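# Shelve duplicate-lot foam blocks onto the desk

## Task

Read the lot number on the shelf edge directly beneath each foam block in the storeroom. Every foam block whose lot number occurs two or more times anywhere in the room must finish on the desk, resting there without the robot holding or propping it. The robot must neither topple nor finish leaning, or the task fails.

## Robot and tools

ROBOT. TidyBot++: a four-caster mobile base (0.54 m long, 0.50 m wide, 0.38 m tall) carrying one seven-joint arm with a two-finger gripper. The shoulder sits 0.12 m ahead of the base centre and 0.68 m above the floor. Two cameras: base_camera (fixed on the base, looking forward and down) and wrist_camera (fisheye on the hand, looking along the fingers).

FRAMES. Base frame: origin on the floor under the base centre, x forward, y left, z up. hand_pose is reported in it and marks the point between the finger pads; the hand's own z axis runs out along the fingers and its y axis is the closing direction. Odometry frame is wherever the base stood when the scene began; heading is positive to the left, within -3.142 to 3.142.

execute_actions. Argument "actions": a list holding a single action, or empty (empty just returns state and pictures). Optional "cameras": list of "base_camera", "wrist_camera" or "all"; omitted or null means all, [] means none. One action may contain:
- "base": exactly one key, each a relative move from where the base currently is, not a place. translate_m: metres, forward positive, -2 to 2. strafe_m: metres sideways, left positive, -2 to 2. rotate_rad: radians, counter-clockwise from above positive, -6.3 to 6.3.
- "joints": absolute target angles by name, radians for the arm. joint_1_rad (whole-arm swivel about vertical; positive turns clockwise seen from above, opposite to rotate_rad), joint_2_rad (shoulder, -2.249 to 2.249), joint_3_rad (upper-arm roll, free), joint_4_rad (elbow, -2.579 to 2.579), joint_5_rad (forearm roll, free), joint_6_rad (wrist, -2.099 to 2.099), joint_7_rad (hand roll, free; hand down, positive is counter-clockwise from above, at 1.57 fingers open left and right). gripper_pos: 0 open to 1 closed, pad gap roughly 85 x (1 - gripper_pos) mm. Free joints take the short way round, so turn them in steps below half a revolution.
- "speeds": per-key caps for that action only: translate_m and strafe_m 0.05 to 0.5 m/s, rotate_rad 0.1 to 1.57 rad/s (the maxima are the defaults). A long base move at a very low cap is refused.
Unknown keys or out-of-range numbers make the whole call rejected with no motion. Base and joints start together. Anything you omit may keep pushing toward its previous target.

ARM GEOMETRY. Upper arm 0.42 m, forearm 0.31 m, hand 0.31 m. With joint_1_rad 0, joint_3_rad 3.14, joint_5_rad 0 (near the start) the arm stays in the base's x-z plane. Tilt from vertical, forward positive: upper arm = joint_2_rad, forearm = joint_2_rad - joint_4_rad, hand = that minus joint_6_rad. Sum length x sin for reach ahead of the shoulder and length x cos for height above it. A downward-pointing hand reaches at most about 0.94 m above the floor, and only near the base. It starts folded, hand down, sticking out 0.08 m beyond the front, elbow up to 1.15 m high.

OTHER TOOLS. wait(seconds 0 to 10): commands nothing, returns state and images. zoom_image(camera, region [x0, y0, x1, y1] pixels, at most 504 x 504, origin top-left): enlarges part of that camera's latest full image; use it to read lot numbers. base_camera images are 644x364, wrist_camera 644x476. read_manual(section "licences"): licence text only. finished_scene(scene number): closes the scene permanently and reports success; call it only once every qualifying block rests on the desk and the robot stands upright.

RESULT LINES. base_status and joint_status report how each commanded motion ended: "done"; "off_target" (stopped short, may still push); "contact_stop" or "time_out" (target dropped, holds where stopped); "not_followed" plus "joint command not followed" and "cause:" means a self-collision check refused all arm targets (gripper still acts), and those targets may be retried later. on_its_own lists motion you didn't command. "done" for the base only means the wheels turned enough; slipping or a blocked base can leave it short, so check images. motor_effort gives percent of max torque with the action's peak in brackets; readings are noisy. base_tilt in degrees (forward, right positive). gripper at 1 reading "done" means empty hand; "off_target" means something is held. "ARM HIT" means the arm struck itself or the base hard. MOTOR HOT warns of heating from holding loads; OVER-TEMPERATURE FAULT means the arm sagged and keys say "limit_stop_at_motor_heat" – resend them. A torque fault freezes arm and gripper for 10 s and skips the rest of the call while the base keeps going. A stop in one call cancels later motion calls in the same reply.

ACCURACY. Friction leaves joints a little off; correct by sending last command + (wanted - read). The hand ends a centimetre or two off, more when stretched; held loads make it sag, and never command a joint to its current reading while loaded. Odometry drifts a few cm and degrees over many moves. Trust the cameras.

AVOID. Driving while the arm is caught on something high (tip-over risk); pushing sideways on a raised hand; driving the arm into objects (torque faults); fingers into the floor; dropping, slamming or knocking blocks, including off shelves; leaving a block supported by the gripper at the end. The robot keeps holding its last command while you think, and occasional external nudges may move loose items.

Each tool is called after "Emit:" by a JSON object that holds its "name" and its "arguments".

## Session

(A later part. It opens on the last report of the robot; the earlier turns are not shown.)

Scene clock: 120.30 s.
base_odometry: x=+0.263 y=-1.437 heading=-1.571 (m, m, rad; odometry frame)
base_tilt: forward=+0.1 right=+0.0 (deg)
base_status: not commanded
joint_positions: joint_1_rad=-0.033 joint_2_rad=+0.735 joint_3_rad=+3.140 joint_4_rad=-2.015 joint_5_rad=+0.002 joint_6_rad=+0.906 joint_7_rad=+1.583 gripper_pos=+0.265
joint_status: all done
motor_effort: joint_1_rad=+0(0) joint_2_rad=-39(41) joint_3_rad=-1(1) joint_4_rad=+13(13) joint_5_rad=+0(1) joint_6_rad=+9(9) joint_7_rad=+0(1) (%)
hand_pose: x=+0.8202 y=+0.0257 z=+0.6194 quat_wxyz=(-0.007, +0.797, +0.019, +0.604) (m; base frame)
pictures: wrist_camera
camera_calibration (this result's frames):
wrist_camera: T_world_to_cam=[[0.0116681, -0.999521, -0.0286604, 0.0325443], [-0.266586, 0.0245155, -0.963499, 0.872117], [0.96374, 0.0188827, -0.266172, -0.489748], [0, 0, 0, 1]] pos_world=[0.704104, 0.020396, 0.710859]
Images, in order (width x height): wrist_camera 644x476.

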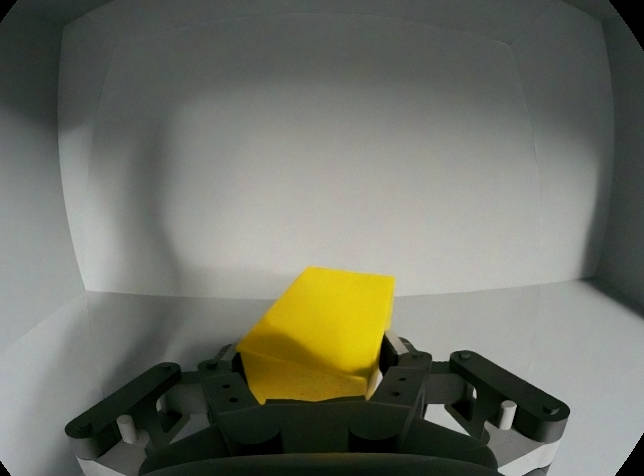

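Emit:
{"name": "execute_actions", "arguments": {"actions": [{"base":{"translate_m":-1.5}}], "cameras": []}}

Emit:
{"name": "execute_actions", "arguments": {"actions": [{"base":{"rotate_rad":-1.57},"speeds":{"rotate_rad":1.0},"joints":{"joint_2_rad":0.2,"joint_6_rad":0.42}}]}}

Scene clock: 130.83 s.
base_odometry: x=+0.264 y=+0.063 heading=-1.571 (m, m, rad; odometry frame)
base_tilt: forward=+0.0 right=+0.1 (deg)
base_status: done
joint_positions: joint_1_rad=-0.033 joint_2_rad=+0.734 joint_3_rad=+3.140 joint_4_rad=-2.016 joint_5_rad=+0.003 joint_6_rad=+0.906 joint_7_rad=+1.583 gripper_pos=+0.265
joint_status: not commanded
motor_effort: joint_1_rad=-1(5) joint_2_rad=-38(42) joint_3_rad=+0(2) joint_4_rad=+13(15) joint_5_rad=+0(0) joint_6_rad=+9(9) joint_7_rad=-1(1) (%)
hand_pose: x=+0.8202 y=+0.0259 z=+0.6194 quat_wxyz=(-0.007, +0.797, +0.020, +0.604) (m; base frame)
pictures: none
No camera images: the call's "cameras" was empty. Leave "cameras" out to get every camera's image.

Scene clock: 133.33 s.
base_odometry: x=+0.264 y=+0.063 heading=-3.140 (m, m, rad; odometry frame)
base_tilt: forward=+0.0 right=+0.1 (deg)
base_status: done
joint_positions: joint_1_rad=-0.030 joint_2_rad=+0.220 joint_3_rad=+3.140 joint_4_rad=-2.016 joint_5_rad=+0.003 joint_6_rad=+0.440 joint_7_rad=+1.583 gripper_pos=+0.265
joint_status: all done
motor_effort: joint_1_rad=+1(4) joint_2_rad=-28(41) joint_3_rad=+0(3) joint_4_rad=+21(21) joint_5_rad=+1(1) joint_6_rad=+9(9) joint_7_rad=-1(1) (%)
hand_pose: x=+0.7613 y=+0.0219 z=+0.8290 quat_wxyz=(-0.006, +0.782, +0.018, +0.623) (m; base frame)
pictures: base_camera, wrist_camera
camera_calibration (this result's frames):
wrist_camera: T_world_to_cam=[[0.0103478, -0.999558, -0.0278711, 0.0357879], [-0.219386, 0.024924, -0.97532, 1.03237], [0.975583, 0.016207, -0.219031, -0.425103], [0, 0, 0, 1]] pos_world=[0.640841, 0.0169309, 0.914777]
Images, in order (width x height): base_camera 644x364, wrist_camera 644x476.

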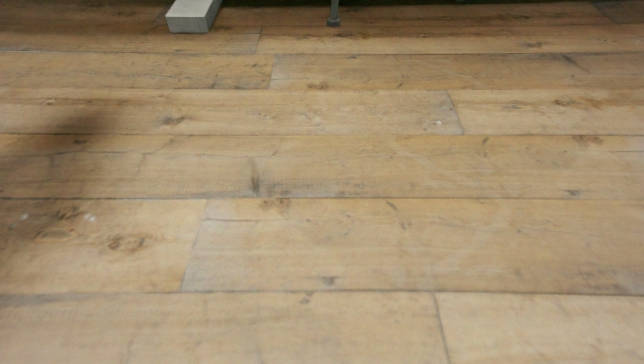

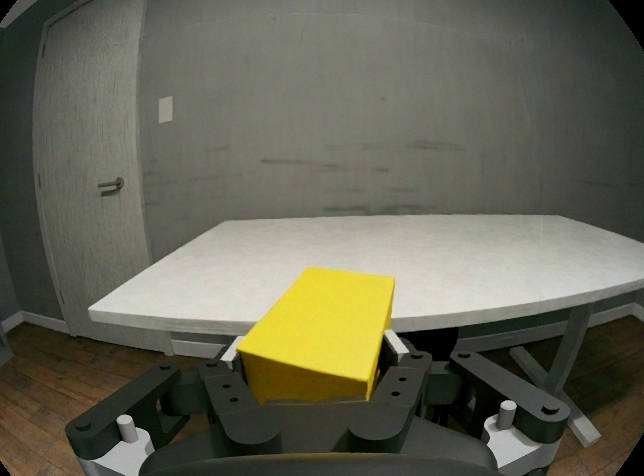

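Emit:
{"name": "execute_actions", "arguments": {"actions": [{"base":{"translate_m":0.42}}], "cameras": []}}

Emit:
{"name": "execute_actions", "arguments": {"actions": [{"joints":{"joint_2_rad":0.33}}], "cameras": ["wrist_camera"]}}

Scene clock: 139.10 s.
base_odometry: x=-0.157 y=+0.063 heading=-3.141 (m, m, rad; odometry frame)
base_tilt: forward=+0.0 right=+0.0 (deg)
base_status: done
joint_positions: joint_1_rad=-0.030 joint_2_rad=+0.216 joint_3_rad=+3.140 joint_4_rad=-2.016 joint_5_rad=+0.003 joint_6_rad=+0.437 joint_7_rad=+1.583 gripper_pos=+0.265
joint_status: not commanded
motor_effort: joint_1_rad=+0(1) joint_2_rad=-28(31) joint_3_rad=+0(1) joint_4_rad=+21(22) joint_5_rad=+0(0) joint_6_rad=+9(10) joint_7_rad=+0(1) (%)
hand_pose: x=+0.7605 y=+0.0219 z=+0.8307 quat_wxyz=(-0.006, +0.781, +0.018, +0.624) (m; base frame)
pictures: none
No camera images: the call's "cameras" was empty. Leave "cameras" out to get every camera's image.

Scene clock: 140.13 s.
base_odometry: x=-0.156 y=+0.063 heading=-3.141 (m, m, rad; odometry frame)
base_tilt: forward=+0.0 right=+0.0 (deg)
base_status: not commanded
joint_positions: joint_1_rad=-0.030 joint_2_rad=+0.323 joint_3_rad=+3.140 joint_4_rad=-2.015 joint_5_rad=+0.003 joint_6_rad=+0.437 joint_7_rad=+1.583 gripper_pos=+0.265
joint_status: all done
motor_effort: joint_1_rad=+0(0) joint_2_rad=-31(34) joint_3_rad=-1(0) joint_4_rad=+19(21) joint_5_rad=+0(1) joint_6_rad=+8(9) joint_7_rad=+0(1) (%)
hand_pose: x=+0.7728 y=+0.0223 z=+0.7615 quat_wxyz=(-0.005, +0.814, +0.019, +0.581) (m; base frame)
pictures: wrist_camera
camera_calibration (this result's frames):
wrist_camera: T_world_to_cam=[[0.00751438, -0.999644, -0.0256035, 0.0345978], [-0.321003, 0.0218377, -0.946826, 1.02595], [0.947048, 0.0153336, -0.320725, -0.351601], [0, 0, 0, 1]] pos_world=[0.662055, 0.0175725, 0.859511]
Images, in order (width x height): wrist_camera 644x476.

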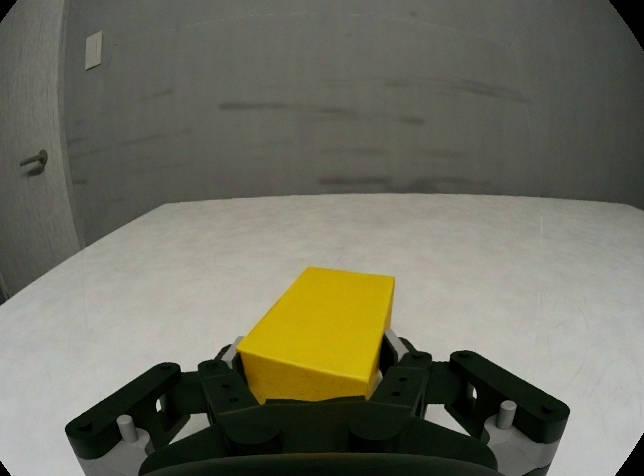

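Emit:
{"name": "execute_actions", "arguments": {"actions": [{"joints":{"joint_2_rad":0.375}}], "cameras": []}}

Scene clock: 143.53 s.
base_odometry: x=-0.156 y=+0.063 heading=-3.141 (m, m, rad; odometry frame)
base_tilt: forward=+0.0 right=+0.1 (deg)
base_status: not commanded
joint_positions: joint_1_rad=-0.030 joint_2_rad=+0.324 joint_3_rad=+3.140 joint_4_rad=-2.015 joint_5_rad=+0.003 joint_6_rad=+0.437 joint_7_rad=+1.583 gripper_pos=+0.265
joint_status: joint_2_rad off_target (ended at +0.324, target +0.375)
motor_effort: joint_1_rad=+0(0) joint_2_rad=-25(31) joint_3_rad=+0(1) joint_4_rad=+17(18) joint_5_rad=+0(1) joint_6_rad=+6(8) joint_7_rad=-1(1) (%)
hand_pose: x=+0.7729 y=+0.0223 z=+0.7611 quat_wxyz=(-0.005, +0.814, +0.019, +0.581) (m; base frame)
pictures: none
No camera images: the call's "cameras" was empty. Leave "cameras" out to get every camera's image.

Emit:
{"name": "execute_actions", "arguments": {"actions": [{"joints":{"joint_2_rad":0.31,"gripper_pos":0}}], "cameras": []}}

Emit:
{"name": "execute_actions", "arguments": {"actions": [{"base":{"translate_m":-0.3},"joints":{"joint_2_rad":-0.8,"joint_4_rad":-2.5,"joint_6_rad":-0.1}}], "cameras": ["wrist_camera"]}}

Emit:
{"name": "execute_actions", "arguments": {"actions": [{"base":{"strafe_m":-1.6}}], "cameras": []}}

Emit:
{"name": "execute_actions", "arguments": {"actions": [{"base":{"rotate_rad":-3.14}}]}}

Scene clock: 149.43 s.
base_odometry: x=-0.156 y=+0.063 heading=-3.141 (m, m, rad; odometry frame)
base_tilt: forward=+0.0 right=+0.0 (deg)
base_status: not commanded
joint_positions: joint_1_rad=-0.030 joint_2_rad=+0.323 joint_3_rad=+3.140 joint_4_rad=-2.015 joint_5_rad=+0.003 joint_6_rad=+0.437 joint_7_rad=+1.583 gripper_pos=+0.000
joint_status: all done
motor_effort: joint_1_rad=+0(0) joint_2_rad=-30(31) joint_3_rad=+0(0) joint_4_rad=+18(19) joint_5_rad=+0(1) joint_6_rad=+8(9) joint_7_rad=+0(1) (%)
hand_pose: x=+0.7729 y=+0.0223 z=+0.7616 quat_wxyz=(-0.005, +0.814, +0.019, +0.581) (m; base frame)
pictures: none
No camera images: the call's "cameras" was empty. Leave "cameras" out to get every camera's image.

Scene clock: 151.83 s.
base_odometry: x=+0.144 y=+0.063 heading=-3.142 (m, m, rad; odometry frame)
base_tilt: forward=-0.1 right=+0.1 (deg)
base_status: done
joint_positions: joint_1_rad=-0.030 joint_2_rad=-0.782 joint_3_rad=+3.140 joint_4_rad=-2.478 joint_5_rad=+0.003 joint_6_rad=-0.079 joint_7_rad=+1.583 gripper_pos=+0.000
joint_status: all done
motor_effort: joint_1_rad=+0(3) joint_2_rad=+4(33) joint_3_rad=+1(2) joint_4_rad=+24(24) joint_5_rad=+0(1) joint_6_rad=+9(8) joint_7_rad=-1(1) (%)
hand_pose: x=+0.4389 y=+0.0114 z=+0.8776 quat_wxyz=(-0.005, +0.775, +0.018, +0.631) (m; base frame)
pictures: wrist_camera
camera_calibration (this result's frames):
wrist_camera: T_world_to_cam=[[0.00916178, -0.999604, -0.0266052, 0.0293778], [-0.199674, 0.0242417, -0.979562, 1.0044], [0.97982, 0.0142869, -0.199373, -0.118892], [0, 0, 0, 1]] pos_world=[0.316776, 0.00671642, 0.960947]
Images, in order (width x height): wrist_camera 644x476.

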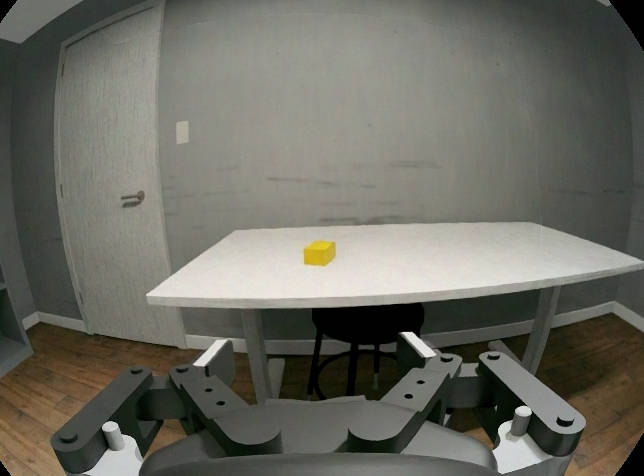

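Scene clock: 156.37 s.
base_odometry: x=+0.145 y=+1.664 heading=+3.141 (m, m, rad; odometry frame)
base_tilt: forward=+0.1 right=+0.1 (deg)
base_status: done
joint_positions: joint_1_rad=-0.030 joint_2_rad=-0.782 joint_3_rad=+3.140 joint_4_rad=-2.479 joint_5_rad=+0.003 joint_6_rad=-0.080 joint_7_rad=+1.583 gripper_pos=+0.000
joint_status: not commanded
motor_effort: joint_1_rad=+0(1) joint_2_rad=+3(4) joint_3_rad=+0(1) joint_4_rad=+24(25) joint_5_rad=+0(0) joint_6_rad=+9(9) joint_7_rad=-1(0) (%)
hand_pose: x=+0.4388 y=+0.0114 z=+0.8772 quat_wxyz=(-0.005, +0.776, +0.018, +0.631) (m; base frame)
pictures: none
No camera images: the call's "cameras" was empty. Leave "cameras" out to get every camera's image.

Scene clock: 159.67 s.
base_odometry: x=+0.145 y=+1.664 heading=+0.003 (m, m, rad; odometry frame)
base_tilt: forward=+0.0 right=+0.1 (deg)
base_status: done
joint_positions: joint_1_rad=-0.030 joint_2_rad=-0.782 joint_3_rad=+3.140 joint_4_rad=-2.479 joint_5_rad=+0.003 joint_6_rad=-0.080 joint_7_rad=+1.583 gripper_pos=+0.000
joint_status: not commanded
motor_effort: joint_1_rad=+0(1) joint_2_rad=+4(5) joint_3_rad=+1(1) joint_4_rad=+24(25) joint_5_rad=+0(0) joint_6_rad=+9(9) joint_7_rad=-1(1) (%)
hand_pose: x=+0.4388 y=+0.0114 z=+0.8772 quat_wxyz=(-0.005, +0.776, +0.018, +0.631) (m; base frame)
pictures: base_camera, wrist_camera
camera_calibration (this result's frames):
wrist_camera: T_world_to_cam=[[0.00913802, -0.999605, -0.0265875, 0.0293584], [-0.200452, 0.0242178, -0.979404, 1.00419], [0.979661, 0.0142793, -0.200152, -0.118078], [0, 0, 0, 1]] pos_world=[0.3167, 0.00671352, 0.960657]
Images, in order (width x height): base_camera 644x364, wrist_camera 644x476.

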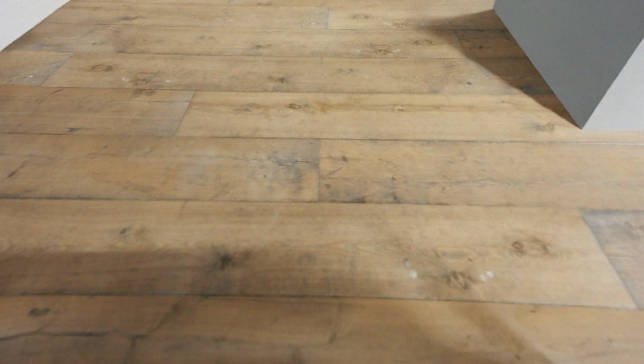

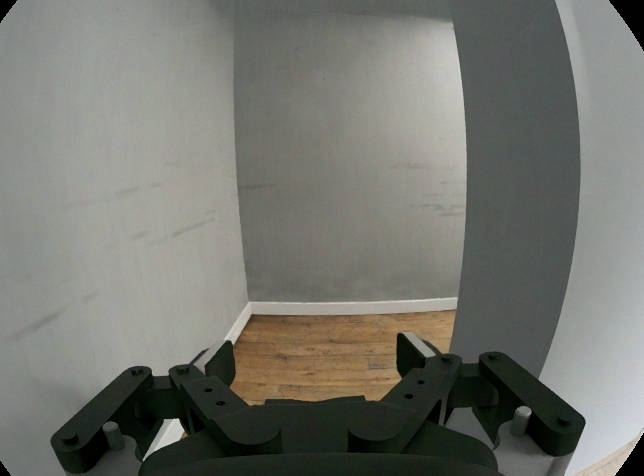

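Emit:
{"name": "execute_actions", "arguments": {"actions": [{"base":{"strafe_m":0.1}}], "cameras": []}}

Emit:
{"name": "execute_actions", "arguments": {"actions": [{"base":{"translate_m":1.7}}], "cameras": []}}

Emit:
{"name": "execute_actions", "arguments": {"actions": [{"base":{"rotate_rad":-1.75}}]}}

Scene clock: 166.10 s.
base_odometry: x=+0.144 y=+1.764 heading=+0.002 (m, m, rad; odometry frame)
base_tilt: forward=-0.1 right=+0.1 (deg)
base_status: done
joint_positions: joint_1_rad=-0.030 joint_2_rad=-0.782 joint_3_rad=+3.140 joint_4_rad=-2.479 joint_5_rad=+0.003 joint_6_rad=-0.080 joint_7_rad=+1.583 gripper_pos=+0.000
joint_status: not commanded
motor_effort: joint_1_rad=+0(1) joint_2_rad=+3(4) joint_3_rad=+1(2) joint_4_rad=+24(25) joint_5_rad=+0(0) joint_6_rad=+8(9) joint_7_rad=-1(0) (%)
hand_pose: x=+0.4388 y=+0.0114 z=+0.8772 quat_wxyz=(-0.005, +0.776, +0.018, +0.631) (m; base frame)
pictures: none
No camera images: the call's "cameras" was empty. Leave "cameras" out to get every camera's image.

Scene clock: 170.80 s.
base_odometry: x=+1.845 y=+1.767 heading=+0.002 (m, m, rad; odometry frame)
base_tilt: forward=+0.0 right=+0.1 (deg)
base_status: done
joint_positions: joint_1_rad=-0.030 joint_2_rad=-0.785 joint_3_rad=+3.140 joint_4_rad=-2.480 joint_5_rad=+0.003 joint_6_rad=-0.081 joint_7_rad=+1.583 gripper_pos=+0.000
joint_status: not commanded
motor_effort: joint_1_rad=+0(0) joint_2_rad=+3(6) joint_3_rad=+1(1) joint_4_rad=+24(25) joint_5_rad=+0(0) joint_6_rad=+8(9) joint_7_rad=-1(0) (%)
hand_pose: x=+0.4380 y=+0.0114 z=+0.8775 quat_wxyz=(-0.005, +0.775, +0.018, +0.631) (m; base frame)
pictures: none
No camera images: the call's "cameras" was empty. Leave "cameras" out to get every camera's image.

Scene clock: 173.20 s.
base_odometry: x=+1.845 y=+1.767 heading=-1.747 (m, m, rad; odometry frame)
base_tilt: forward=+0.0 right=+0.1 (deg)
base_status: done
joint_positions: joint_1_rad=-0.030 joint_2_rad=-0.785 joint_3_rad=+3.140 joint_4_rad=-2.480 joint_5_rad=+0.003 joint_6_rad=-0.081 joint_7_rad=+1.583 gripper_pos=+0.000
joint_status: not commanded
motor_effort: joint_1_rad=+0(1) joint_2_rad=+4(4) joint_3_rad=+1(2) joint_4_rad=+24(24) joint_5_rad=+0(0) joint_6_rad=+8(9) joint_7_rad=-1(1) (%)
hand_pose: x=+0.4380 y=+0.0114 z=+0.8774 quat_wxyz=(-0.005, +0.775, +0.018, +0.631) (m; base frame)
pictures: base_camera, wrist_camera
camera_calibration (this result's frames):
wrist_camera: T_world_to_cam=[[0.00916853, -0.999604, -0.0266132, 0.0293528], [-0.199177, 0.0242554, -0.979663, 1.00383], [0.979921, 0.0142828, -0.198876, -0.118527], [0, 0, 0, 1]] pos_world=[0.315817, 0.00668575, 0.960623]
Images, in order (width x height): base_camera 644x364, wrist_camera 644x476.

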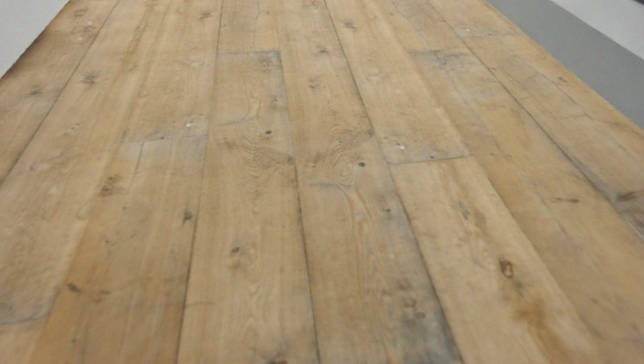

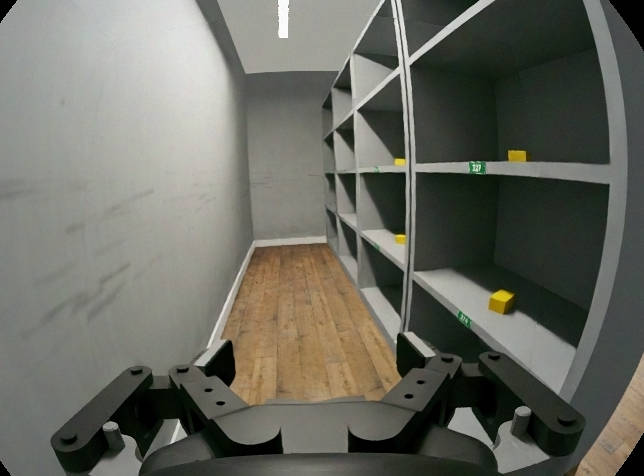

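Emit:
{"name": "execute_actions", "arguments": {"actions": [{"base":{"rotate_rad":-1.38}}], "cameras": []}}

Emit:
{"name": "execute_actions", "arguments": {"actions": [{"base":{"strafe_m":1.25}}]}}

Emit:
{"name": "execute_actions", "arguments": {"actions": [{"base":{"strafe_m":1.6}}]}}

Scene clock: 178.40 s.
base_odometry: x=+1.845 y=+1.767 heading=-3.126 (m, m, rad; odometry frame)
base_tilt: forward=-0.1 right=+0.1 (deg)
base_status: done
joint_positions: joint_1_rad=-0.030 joint_2_rad=-0.785 joint_3_rad=+3.140 joint_4_rad=-2.480 joint_5_rad=+0.003 joint_6_rad=-0.081 joint_7_rad=+1.583 gripper_pos=+0.000
joint_status: not commanded
motor_effort: joint_1_rad=+0(1) joint_2_rad=+4(3) joint_3_rad=+0(1) joint_4_rad=+24(24) joint_5_rad=+0(0) joint_6_rad=+9(9) joint_7_rad=+0(1) (%)
hand_pose: x=+0.4380 y=+0.0114 z=+0.8774 quat_wxyz=(-0.005, +0.775, +0.018, +0.631) (m; base frame)
pictures: none
No camera images: the call's "cameras" was empty. Leave "cameras" out to get every camera's image.

Scene clock: 182.23 s.
base_odometry: x=+1.863 y=+0.517 heading=-3.127 (m, m, rad; odometry frame)
base_tilt: forward=+0.0 right=+0.0 (deg)
base_status: done
joint_positions: joint_1_rad=-0.030 joint_2_rad=-0.785 joint_3_rad=+3.140 joint_4_rad=-2.480 joint_5_rad=+0.003 joint_6_rad=-0.081 joint_7_rad=+1.583 gripper_pos=+0.000
joint_status: not commanded
motor_effort: joint_1_rad=+0(1) joint_2_rad=+4(3) joint_3_rad=+1(1) joint_4_rad=+24(25) joint_5_rad=+0(0) joint_6_rad=+9(9) joint_7_rad=-1(1) (%)
hand_pose: x=+0.4380 y=+0.0114 z=+0.8774 quat_wxyz=(-0.005, +0.775, +0.018, +0.631) (m; base frame)
pictures: base_camera, wrist_camera
camera_calibration (this result's frames):
wrist_camera: T_world_to_cam=[[0.00916842, -0.999604, -0.0266129, 0.0293525], [-0.199178, 0.0242551, -0.979663, 1.00383], [0.97992, 0.0142827, -0.198877, -0.118526], [0, 0, 0, 1]] pos_world=[0.315817, 0.00668575, 0.960622]
Images, in order (width x height): base_camera 644x364, wrist_camera 644x476.

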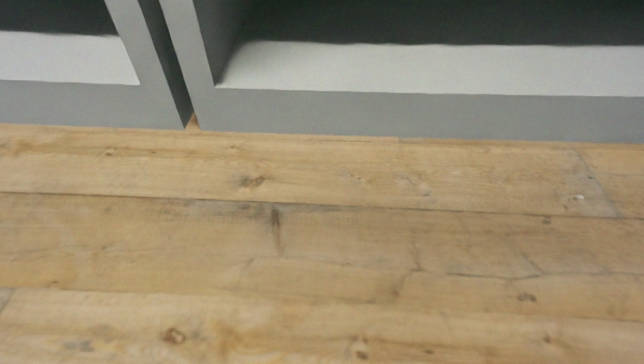

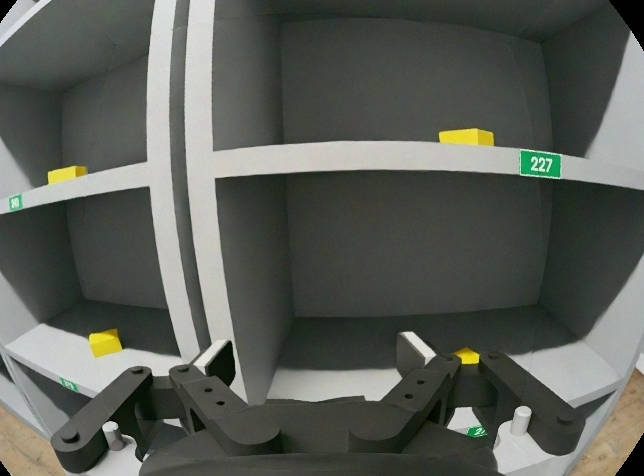

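Scene clock: 189.97 s.
base_odometry: x=+1.885 y=-1.080 heading=-3.126 (m, m, rad; odometry frame)
base_tilt: forward=+0.1 right=+0.0 (deg)
base_status: strafe_m time_out (by the wheels' count: +1.598 of +1.600)
joint_positions: joint_1_rad=-0.030 joint_2_rad=-0.788 joint_3_rad=+3.140 joint_4_rad=-2.480 joint_5_rad=+0.003 joint_6_rad=-0.081 joint_7_rad=+1.583 gripper_pos=+0.000
joint_status: not commanded
motor_effort: joint_1_rad=+0(3) joint_2_rad=+3(7) joint_3_rad=+1(2) joint_4_rad=+24(25) joint_5_rad=-1(0) joint_6_rad=+9(9) joint_7_rad=-1(0) (%)
hand_pose: x=+0.4375 y=+0.0114 z=+0.8780 quat_wxyz=(-0.005, +0.775, +0.018, +0.632) (m; base frame)
pictures: base_camera, wrist_camera
camera_calibration (this result's frames):
wrist_camera: T_world_to_cam=[[0.00922013, -0.999602, -0.0266543, 0.0293713], [-0.197243, 0.0243137, -0.980053, 1.0038], [0.980311, 0.0142936, -0.196941, -0.119804], [0, 0, 0, 1]] pos_world=[0.315168, 0.00666588, 0.960969]
Images, in order (width x height): base_camera 644x364, wrist_camera 644x476.

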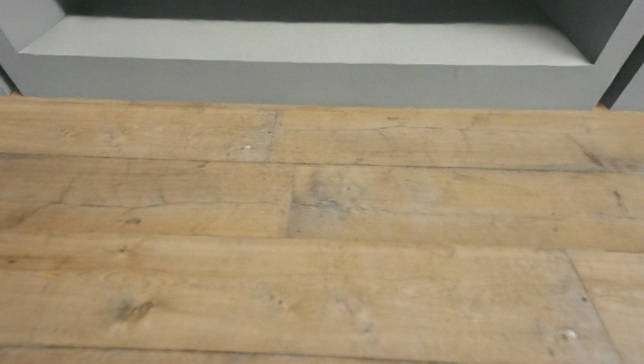

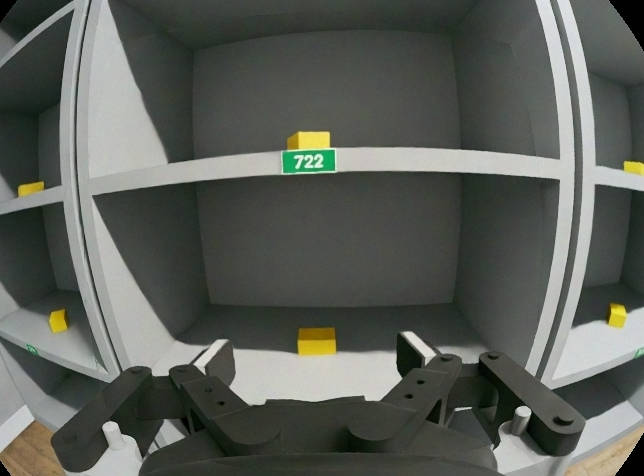

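Emit:
{"name": "execute_actions", "arguments": {"actions": [{"base":{"rotate_rad":-0.04},"joints":{"joint_6_rad":-0.45,"joint_1_rad":-0.7}}], "cameras": ["wrist_camera"]}}

Emit:
{"name": "execute_actions", "arguments": {"actions": [{"joints":{"joint_1_rad":0.6}}], "cameras": ["wrist_camera"]}}

Scene clock: 195.37 s.
base_odometry: x=+1.885 y=-1.080 heading=+3.118 (m, m, rad; odometry frame)
base_tilt: forward=+0.0 right=+0.0 (deg)
base_status: done
joint_positions: joint_1_rad=-0.680 joint_2_rad=-0.788 joint_3_rad=+3.140 joint_4_rad=-2.480 joint_5_rad=+0.003 joint_6_rad=-0.429 joint_7_rad=+1.583 gripper_pos=+0.000
joint_status: all done
motor_effort: joint_1_rad=+0(1) joint_2_rad=+4(5) joint_3_rad=+0(3) joint_4_rad=+23(24) joint_5_rad=+0(0) joint_6_rad=+8(9) joint_7_rad=-1(1) (%)
hand_pose: x=+0.3352 y=+0.1766 z=+0.7777 quat_wxyz=(-0.159, +0.820, +0.298, +0.462) (m; base frame)
pictures: wrist_camera
camera_calibration (this result's frames):
wrist_camera: T_world_to_cam=[[0.605337, -0.795782, -0.0172411, -0.0502952], [-0.422454, -0.302845, -0.854294, 0.916773], [0.67461, 0.524419, -0.519505, 0.221695], [0, 0, 0, 1]] pos_world=[0.268183, 0.121355, 0.897498]
Images, in order (width x height): wrist_camera 644x476.

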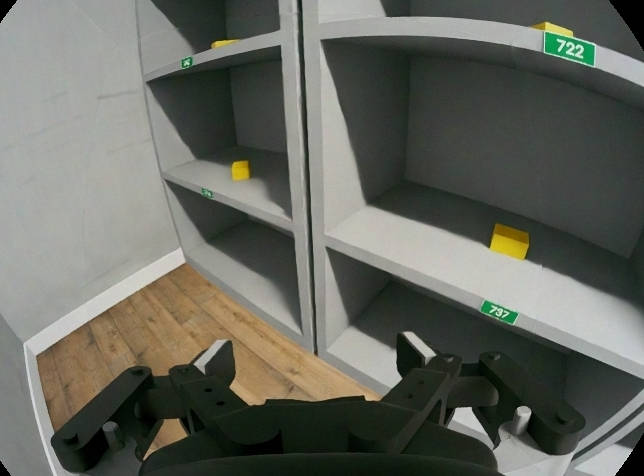

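Scene clock: 197.93 s.
base_odometry: x=+1.885 y=-1.080 heading=+3.118 (m, m, rad; odometry frame)
base_tilt: forward=+0.0 right=+0.1 (deg)
base_status: not commanded
joint_positions: joint_1_rad=+0.580 joint_2_rad=-0.788 joint_3_rad=+3.140 joint_4_rad=-2.480 joint_5_rad=+0.003 joint_6_rad=-0.429 joint_7_rad=+1.583 gripper_pos=+0.000
joint_status: all done
motor_effort: joint_1_rad=+0(0) joint_2_rad=+5(5) joint_3_rad=+1(1) joint_4_rad=+24(23) joint_5_rad=+0(0) joint_6_rad=+8(7) joint_7_rad=-1(1) (%)
hand_pose: x=+0.3531 y=-0.1519 z=+0.7777 quat_wxyz=(+0.144, +0.838, -0.243, +0.467) (m; base frame)
pictures: wrist_camera
camera_calibration (this result's frames):
wrist_camera: T_world_to_cam=[[-0.57309, -0.819311, -0.0172407, 0.0899374], [-0.417319, 0.309882, -0.854294, 0.916163], [0.705275, -0.482392, -0.519504, 0.218045], [0, 0, 0, 1]] pos_world=[0.280092, -0.105032, 0.897498]
Images, in order (width x height): wrist_camera 644x476.

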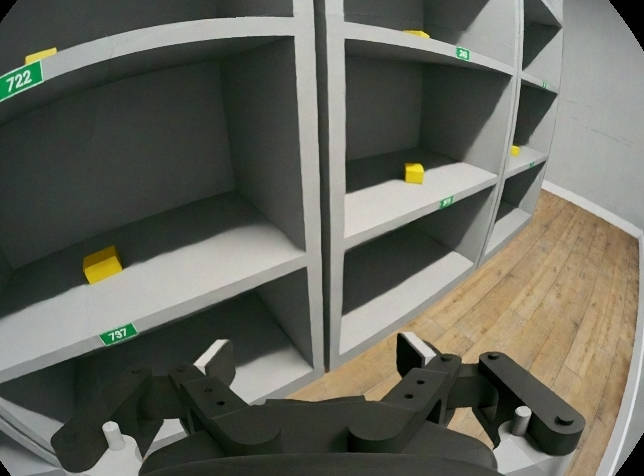

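Need closer reads. Left unit first.

Emit:
{"name": "execute_actions", "arguments": {"actions": [{"base":{"strafe_m":0.6},"joints":{"joint_1_rad":-0.4}}], "cameras": ["wrist_camera"]}}

Emit:
{"name": "execute_actions", "arguments": {"actions": [{"base":{"strafe_m":-1.3},"joints":{"joint_1_rad":0.3}}], "cameras": ["wrist_camera"]}}

Emit:
{"name": "execute_actions", "arguments": {"actions": [{"base":{"strafe_m":-0.95}}]}}

Scene clock: 205.90 s.
base_odometry: x=+1.869 y=-1.678 heading=+3.116 (m, m, rad; odometry frame)
base_tilt: forward=+0.1 right=+0.1 (deg)
base_status: strafe_m time_out (by the wheels' count: +0.598 of +0.600)
joint_positions: joint_1_rad=-0.379 joint_2_rad=-0.788 joint_3_rad=+3.140 joint_4_rad=-2.480 joint_5_rad=+0.003 joint_6_rad=-0.429 joint_7_rad=+1.583 gripper_pos=+0.000
joint_status: all done
motor_effort: joint_1_rad=+0(1) joint_2_rad=+3(6) joint_3_rad=+1(2) joint_4_rad=+23(24) joint_5_rad=+0(1) joint_6_rad=+7(8) joint_7_rad=-1(0) (%)
hand_pose: x=+0.3778 y=+0.1046 z=+0.7777 quat_wxyz=(-0.088, +0.856, +0.171, +0.480) (m; base frame)
pictures: wrist_camera
camera_calibration (this result's frames):
wrist_camera: T_world_to_cam=[[0.34226, -0.939447, -0.0172401, -0.0189905], [-0.493249, -0.164023, -0.854285, 0.925179], [0.799728, 0.300891, -0.51952, 0.20684], [0, 0, 0, 1]] pos_world=[0.297427, 0.071674, 0.897496]
Images, in order (width x height): wrist_camera 644x476.

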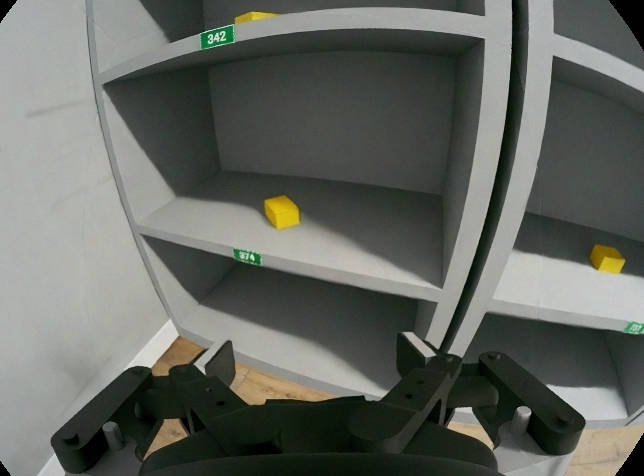

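not run: a stop came earlier in this reply.

not run: a stop came earlier in this reply.

Emit:
{"name": "zoom_image", "arguments": {"camera": "wrist_camera", "region": [210,230,290,280]}}

Emit:
{"name": "execute_actions", "arguments": {"actions": [{"base":{"strafe_m":-1.3},"joints":{"joint_1_rad":0.3}}]}}

Emit:
{"name": "execute_actions", "arguments": {"actions": [{"base":{"strafe_m":-0.95}}]}}

Region (210, 230, 290, 280) of wrist_camera's 644x476 image, scaled by 6.300; it fills the top 315 rows of this view, and the rest is white.

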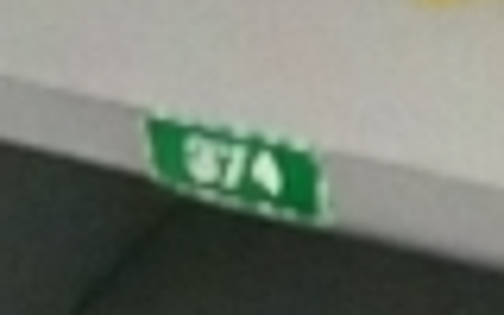

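Scene clock: 212.43 s.
base_odometry: x=+1.901 y=-0.378 heading=+3.117 (m, m, rad; odometry frame)
base_tilt: forward=+0.0 right=+0.0 (deg)
base_status: done
joint_positions: joint_1_rad=+0.280 joint_2_rad=-0.788 joint_3_rad=+3.140 joint_4_rad=-2.480 joint_5_rad=+0.003 joint_6_rad=-0.430 joint_7_rad=+1.583 gripper_pos=+0.000
joint_status: all done
motor_effort: joint_1_rad=+0(1) joint_2_rad=+4(5) joint_3_rad=+1(2) joint_4_rad=+24(24) joint_5_rad=+0(0) joint_6_rad=+7(8) joint_7_rad=+0(1) (%)
hand_pose: x=+0.3874 y=-0.0759 z=+0.7773 quat_wxyz=(+0.072, +0.865, -0.115, +0.482) (m; base frame)
pictures: base_camera, wrist_camera
camera_calibration (this result's frames):
wrist_camera: T_world_to_cam=[[-0.305315, -0.952096, -0.0172088, 0.0580383], [-0.491105, 0.172918, -0.853765, 0.924334], [0.815842, -0.252216, -0.520374, 0.205723], [0, 0, 0, 1]] pos_world=[0.303828, -0.0526889, 0.897216]
Images, in order (width x height): base_camera 644x364, wrist_camera 644x476.

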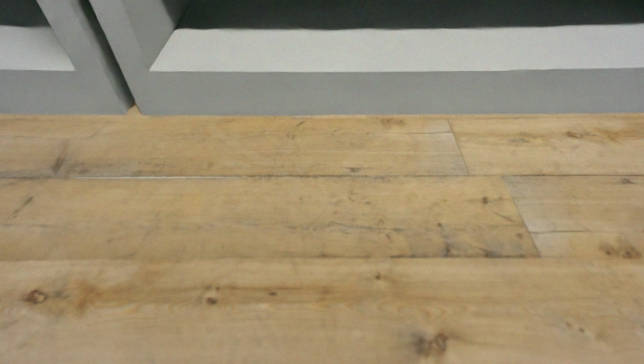

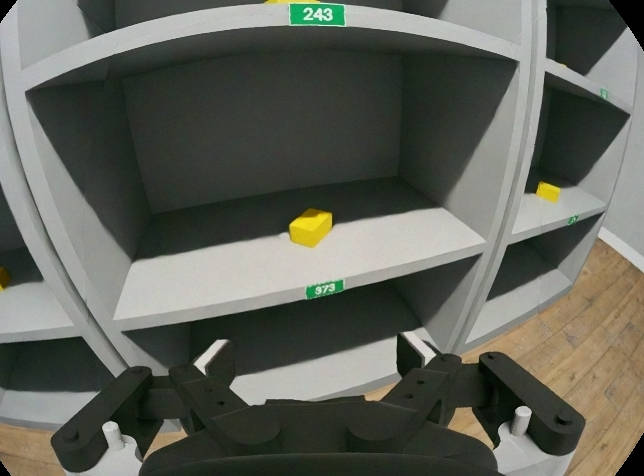

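Scene clock: 215.67 s.
base_odometry: x=+1.924 y=+0.572 heading=+3.118 (m, m, rad; odometry frame)
base_tilt: forward=+0.0 right=+0.1 (deg)
base_status: done
joint_positions: joint_1_rad=+0.280 joint_2_rad=-0.788 joint_3_rad=+3.140 joint_4_rad=-2.480 joint_5_rad=+0.003 joint_6_rad=-0.430 joint_7_rad=+1.583 gripper_pos=+0.000
joint_status: not commanded
motor_effort: joint_1_rad=+0(1) joint_2_rad=+4(5) joint_3_rad=+1(1) joint_4_rad=+23(24) joint_5_rad=+0(1) joint_6_rad=+7(8) joint_7_rad=+0(0) (%)
hand_pose: x=+0.3873 y=-0.0759 z=+0.7773 quat_wxyz=(+0.072, +0.865, -0.115, +0.482) (m; base frame)
pictures: base_camera, wrist_camera
camera_calibration (this result's frames):
wrist_camera: T_world_to_cam=[[-0.30548, -0.952043, -0.0172088, 0.058058], [-0.491075, 0.173003, -0.853765, 0.92433], [0.815798, -0.252357, -0.520374, 0.205728], [0, 0, 0, 1]] pos_world=[0.303819, -0.0527208, 0.897216]
Images, in order (width x height): base_camera 644x364, wrist_camera 644x476.

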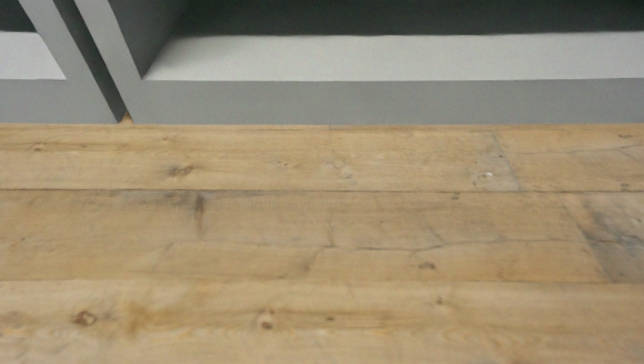

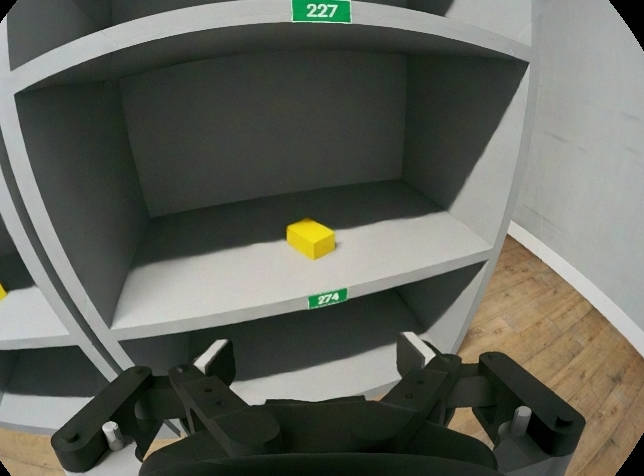

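Emit:
{"name": "execute_actions", "arguments": {"actions": [{"base":{"strafe_m":-1.12},"joints":{"joint_1_rad":-0.02,"joint_6_rad":-0.1}}]}}

Emit:
{"name": "execute_actions", "arguments": {"actions": [{"base":{"translate_m":1.65}}], "cameras": []}}

Emit:
{"name": "execute_actions", "arguments": {"actions": [{"base":{"rotate_rad":1.57}}]}}

Scene clock: 223.17 s.
base_odometry: x=+1.950 y=+1.691 heading=+3.118 (m, m, rad; odometry frame)
base_tilt: forward=+0.0 right=+0.1 (deg)
base_status: done
joint_positions: joint_1_rad=+0.000 joint_2_rad=-0.788 joint_3_rad=+3.140 joint_4_rad=-2.481 joint_5_rad=+0.003 joint_6_rad=-0.119 joint_7_rad=+1.583 gripper_pos=+0.000
joint_status: all done
motor_effort: joint_1_rad=+0(2) joint_2_rad=+4(5) joint_3_rad=+0(2) joint_4_rad=+24(24) joint_5_rad=+0(1) joint_6_rad=+8(8) joint_7_rad=-1(0) (%)
hand_pose: x=+0.4350 y=+0.0018 z=+0.8657 quat_wxyz=(+0.005, +0.787, +0.007, +0.617) (m; base frame)
pictures: base_camera, wrist_camera
camera_calibration (this result's frames):
wrist_camera: T_world_to_cam=[[-0.0217508, -0.999431, -0.0257603, 0.0322211], [-0.234637, 0.0301498, -0.971615, 1.0005], [0.97184, -0.0150891, -0.235159, -0.0827126], [0, 0, 0, 1]] pos_world=[0.315838, 0.000789874, 0.953479]
Images, in order (width x height): base_camera 644x364, wrist_camera 644x476.

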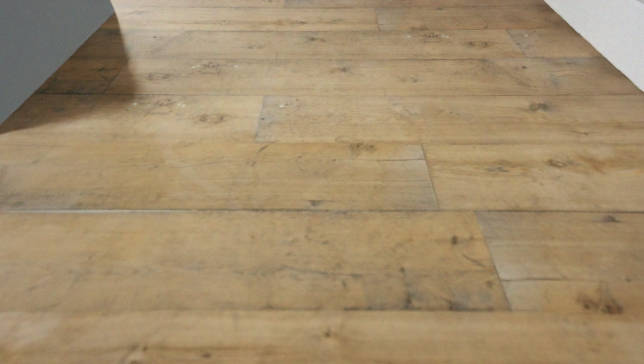

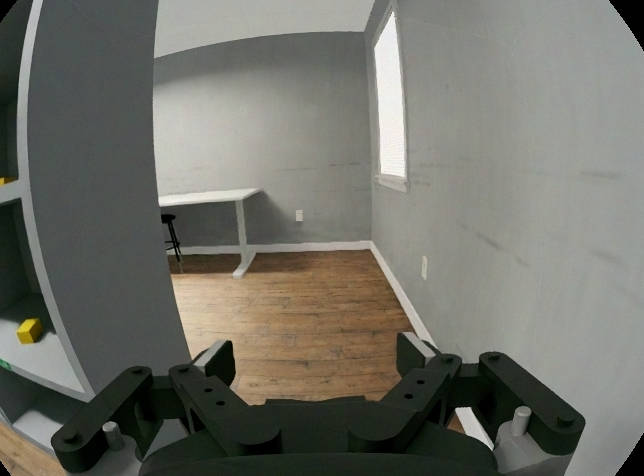

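Scene clock: 227.77 s.
base_odometry: x=+0.300 y=+1.730 heading=+3.118 (m, m, rad; odometry frame)
base_tilt: forward=+0.0 right=+0.1 (deg)
base_status: done
joint_positions: joint_1_rad=+0.000 joint_2_rad=-0.789 joint_3_rad=+3.140 joint_4_rad=-2.481 joint_5_rad=+0.003 joint_6_rad=-0.119 joint_7_rad=+1.583 gripper_pos=+0.000
joint_status: not commanded
motor_effort: joint_1_rad=+0(0) joint_2_rad=+3(6) joint_3_rad=+1(1) joint_4_rad=+24(25) joint_5_rad=+0(0) joint_6_rad=+9(9) joint_7_rad=-1(1) (%)
hand_pose: x=+0.4348 y=+0.0018 z=+0.8660 quat_wxyz=(+0.005, +0.787, +0.007, +0.617) (m; base frame)
pictures: none
No camera images: the call's "cameras" was empty. Leave "cameras" out to get every camera's image.

Scene clock: 230.07 s.
base_odometry: x=+0.300 y=+1.730 heading=-1.596 (m, m, rad; odometry frame)
base_tilt: forward=+0.0 right=+0.0 (deg)
base_status: done
joint_positions: joint_1_rad=-0.003 joint_2_rad=-0.789 joint_3_rad=+3.140 joint_4_rad=-2.481 joint_5_rad=+0.003 joint_6_rad=-0.119 joint_7_rad=+1.583 gripper_pos=+0.000
joint_status: not commanded
motor_effort: joint_1_rad=+0(1) joint_2_rad=+3(4) joint_3_rad=+1(1) joint_4_rad=+24(24) joint_5_rad=+0(0) joint_6_rad=+9(9) joint_7_rad=+0(0) (%)
hand_pose: x=+0.4348 y=+0.0026 z=+0.8660 quat_wxyz=(+0.004, +0.787, +0.008, +0.617) (m; base frame)
pictures: base_camera, wrist_camera
camera_calibration (this result's frames):
wrist_camera: T_world_to_cam=[[-0.0192239, -0.999483, -0.0257872, 0.0319366], [-0.233555, 0.0295675, -0.971894, 1.00046], [0.972154, -0.0126608, -0.234002, -0.0836027], [0, 0, 0, 1]] pos_world=[0.31555, 0.00128048, 0.9536]
Images, in order (width x height): base_camera 644x364, wrist_camera 644x476.

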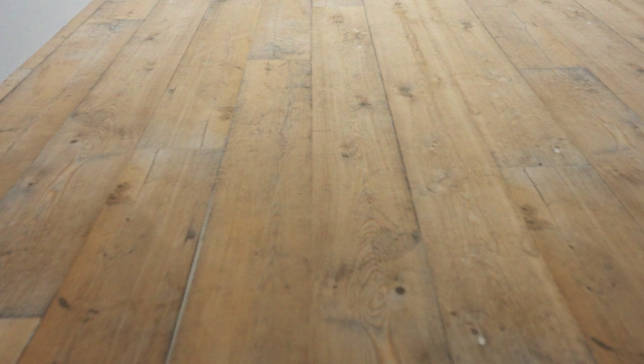

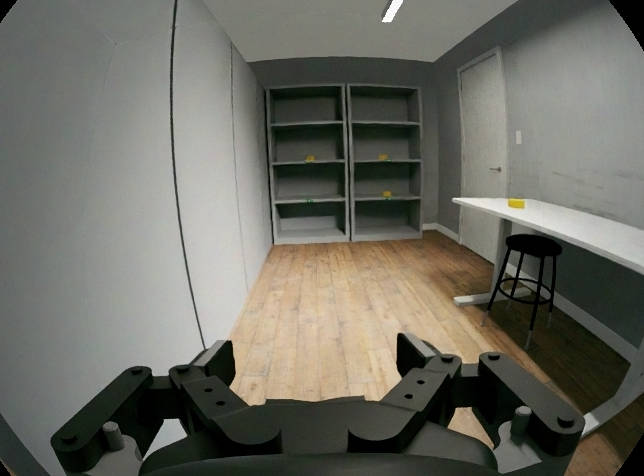

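Emit:
{"name": "execute_actions", "arguments": {"actions": [{"base":{"translate_m":2.0},"joints":{"joint_2_rad":-0.2,"joint_4_rad":-1.65,"joint_6_rad":-0.45}}], "cameras": []}}

Emit:
{"name": "execute_actions", "arguments": {"actions": [{"base":{"translate_m":0.85}}]}}

Scene clock: 241.10 s.
base_odometry: x=+0.252 y=-0.269 heading=-1.595 (m, m, rad; odometry frame)
base_tilt: forward=+0.0 right=+0.2 (deg)
base_status: done
joint_positions: joint_1_rad=-0.003 joint_2_rad=-0.210 joint_3_rad=+3.140 joint_4_rad=-1.670 joint_5_rad=+0.003 joint_6_rad=-0.430 joint_7_rad=+1.583 gripper_pos=+0.000
joint_status: all done
motor_effort: joint_1_rad=+0(0) joint_2_rad=-17(18) joint_3_rad=+0(1) joint_4_rad=+24(26) joint_5_rad=+0(0) joint_6_rad=+8(9) joint_7_rad=-1(0) (%)
hand_pose: x=+0.6393 y=+0.0032 z=+1.0304 quat_wxyz=(+0.004, +0.810, +0.007, +0.586) (m; base frame)
pictures: none
No camera images: the call's "cameras" was empty. Leave "cameras" out to get every camera's image.

Scene clock: 244.17 s.
base_odometry: x=+0.232 y=-1.119 heading=-1.595 (m, m, rad; odometry frame)
base_tilt: forward=+0.0 right=+0.1 (deg)
base_status: done
joint_positions: joint_1_rad=-0.003 joint_2_rad=-0.207 joint_3_rad=+3.140 joint_4_rad=-1.668 joint_5_rad=+0.003 joint_6_rad=-0.432 joint_7_rad=+1.583 gripper_pos=+0.000
joint_status: not commanded
motor_effort: joint_1_rad=+0(1) joint_2_rad=-16(19) joint_3_rad=+0(2) joint_4_rad=+24(25) joint_5_rad=+0(0) joint_6_rad=+8(9) joint_7_rad=+0(1) (%)
hand_pose: x=+0.6403 y=+0.0032 z=+1.0288 quat_wxyz=(+0.004, +0.812, +0.007, +0.584) (m; base frame)
pictures: base_camera, wrist_camera
camera_calibration (this result's frames):
wrist_camera: T_world_to_cam=[[-0.021923, -0.999463, -0.024349, 0.0409543], [-0.313413, 0.0299978, -0.949143, 1.23444], [0.949364, -0.0131768, -0.313902, -0.148545], [0, 0, 0, 1]] pos_world=[0.528809, 0.0019446, 1.12603]
Images, in order (width x height): base_camera 644x364, wrist_camera 644x476.

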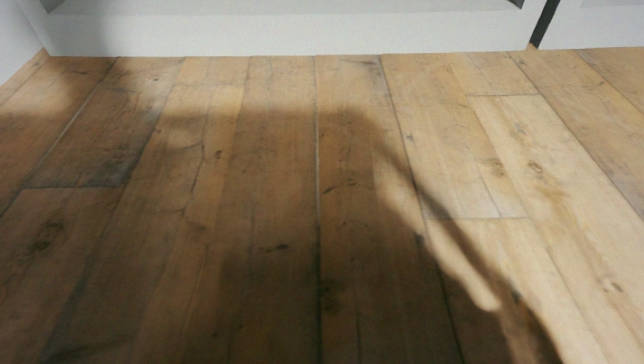

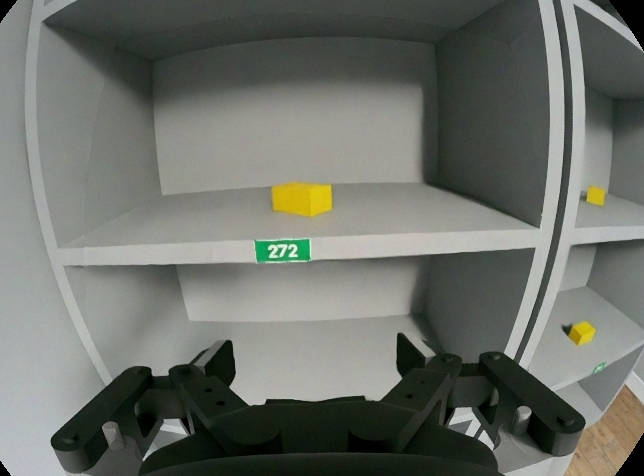

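Emit:
{"name": "execute_actions", "arguments": {"actions": [{"base":{"strafe_m":0.03},"joints":{"gripper_pos":1,"joint_6_rad":-0.38}}], "cameras": []}}

Emit:
{"name": "execute_actions", "arguments": {"actions": [{"base":{"translate_m":0.28},"speeds":{"translate_m":0.2}}], "cameras": ["wrist_camera"]}}

Scene clock: 251.03 s.
base_odometry: x=+0.262 y=-1.120 heading=-1.595 (m, m, rad; odometry frame)
base_tilt: forward=+0.0 right=+0.0 (deg)
base_status: done
joint_positions: joint_1_rad=-0.007 joint_2_rad=-0.207 joint_3_rad=+3.140 joint_4_rad=-1.668 joint_5_rad=+0.003 joint_6_rad=-0.397 joint_7_rad=+1.583 gripper_pos=+0.999
joint_status: all done
motor_effort: joint_1_rad=+0(1) joint_2_rad=-16(17) joint_3_rad=+0(1) joint_4_rad=+24(26) joint_5_rad=+0(1) joint_6_rad=+8(9) joint_7_rad=-1(1) (%)
hand_pose: x=+0.6437 y=+0.0052 z=+1.0399 quat_wxyz=(+0.003, +0.801, +0.009, +0.599) (m; base frame)
pictures: none
No camera images: the call's "cameras" was empty. Leave "cameras" out to get every camera's image.

Scene clock: 253.20 s.
base_odometry: x=+0.255 y=-1.400 heading=-1.595 (m, m, rad; odometry frame)
base_tilt: forward=+0.0 right=+0.0 (deg)
base_status: done
joint_positions: joint_1_rad=-0.007 joint_2_rad=-0.205 joint_3_rad=+3.140 joint_4_rad=-1.667 joint_5_rad=+0.003 joint_6_rad=-0.396 joint_7_rad=+1.583 gripper_pos=+0.999
joint_status: not commanded
motor_effort: joint_1_rad=+0(0) joint_2_rad=-17(19) joint_3_rad=+0(0) joint_4_rad=+25(26) joint_5_rad=+0(0) joint_6_rad=+8(9) joint_7_rad=-1(1) (%)
hand_pose: x=+0.6444 y=+0.0052 z=+1.0396 quat_wxyz=(+0.003, +0.801, +0.009, +0.598) (m; base frame)
pictures: wrist_camera
camera_calibration (this result's frames):
wrist_camera: T_world_to_cam=[[-0.0171941, -0.999534, -0.0252397, 0.041196], [-0.279403, 0.029041, -0.959735, 1.23494], [0.96002, -0.0094497, -0.279772, -0.191345], [0, 0, 0, 1]] pos_world=[0.529448, 0.00350476, 1.13272]
Images, in order (width x height): wrist_camera 644x476.

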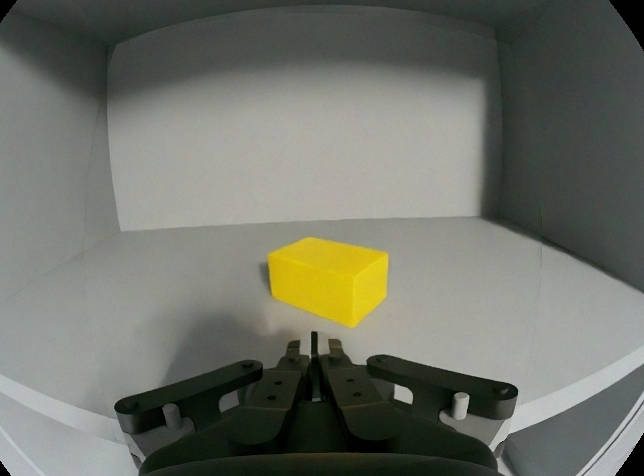

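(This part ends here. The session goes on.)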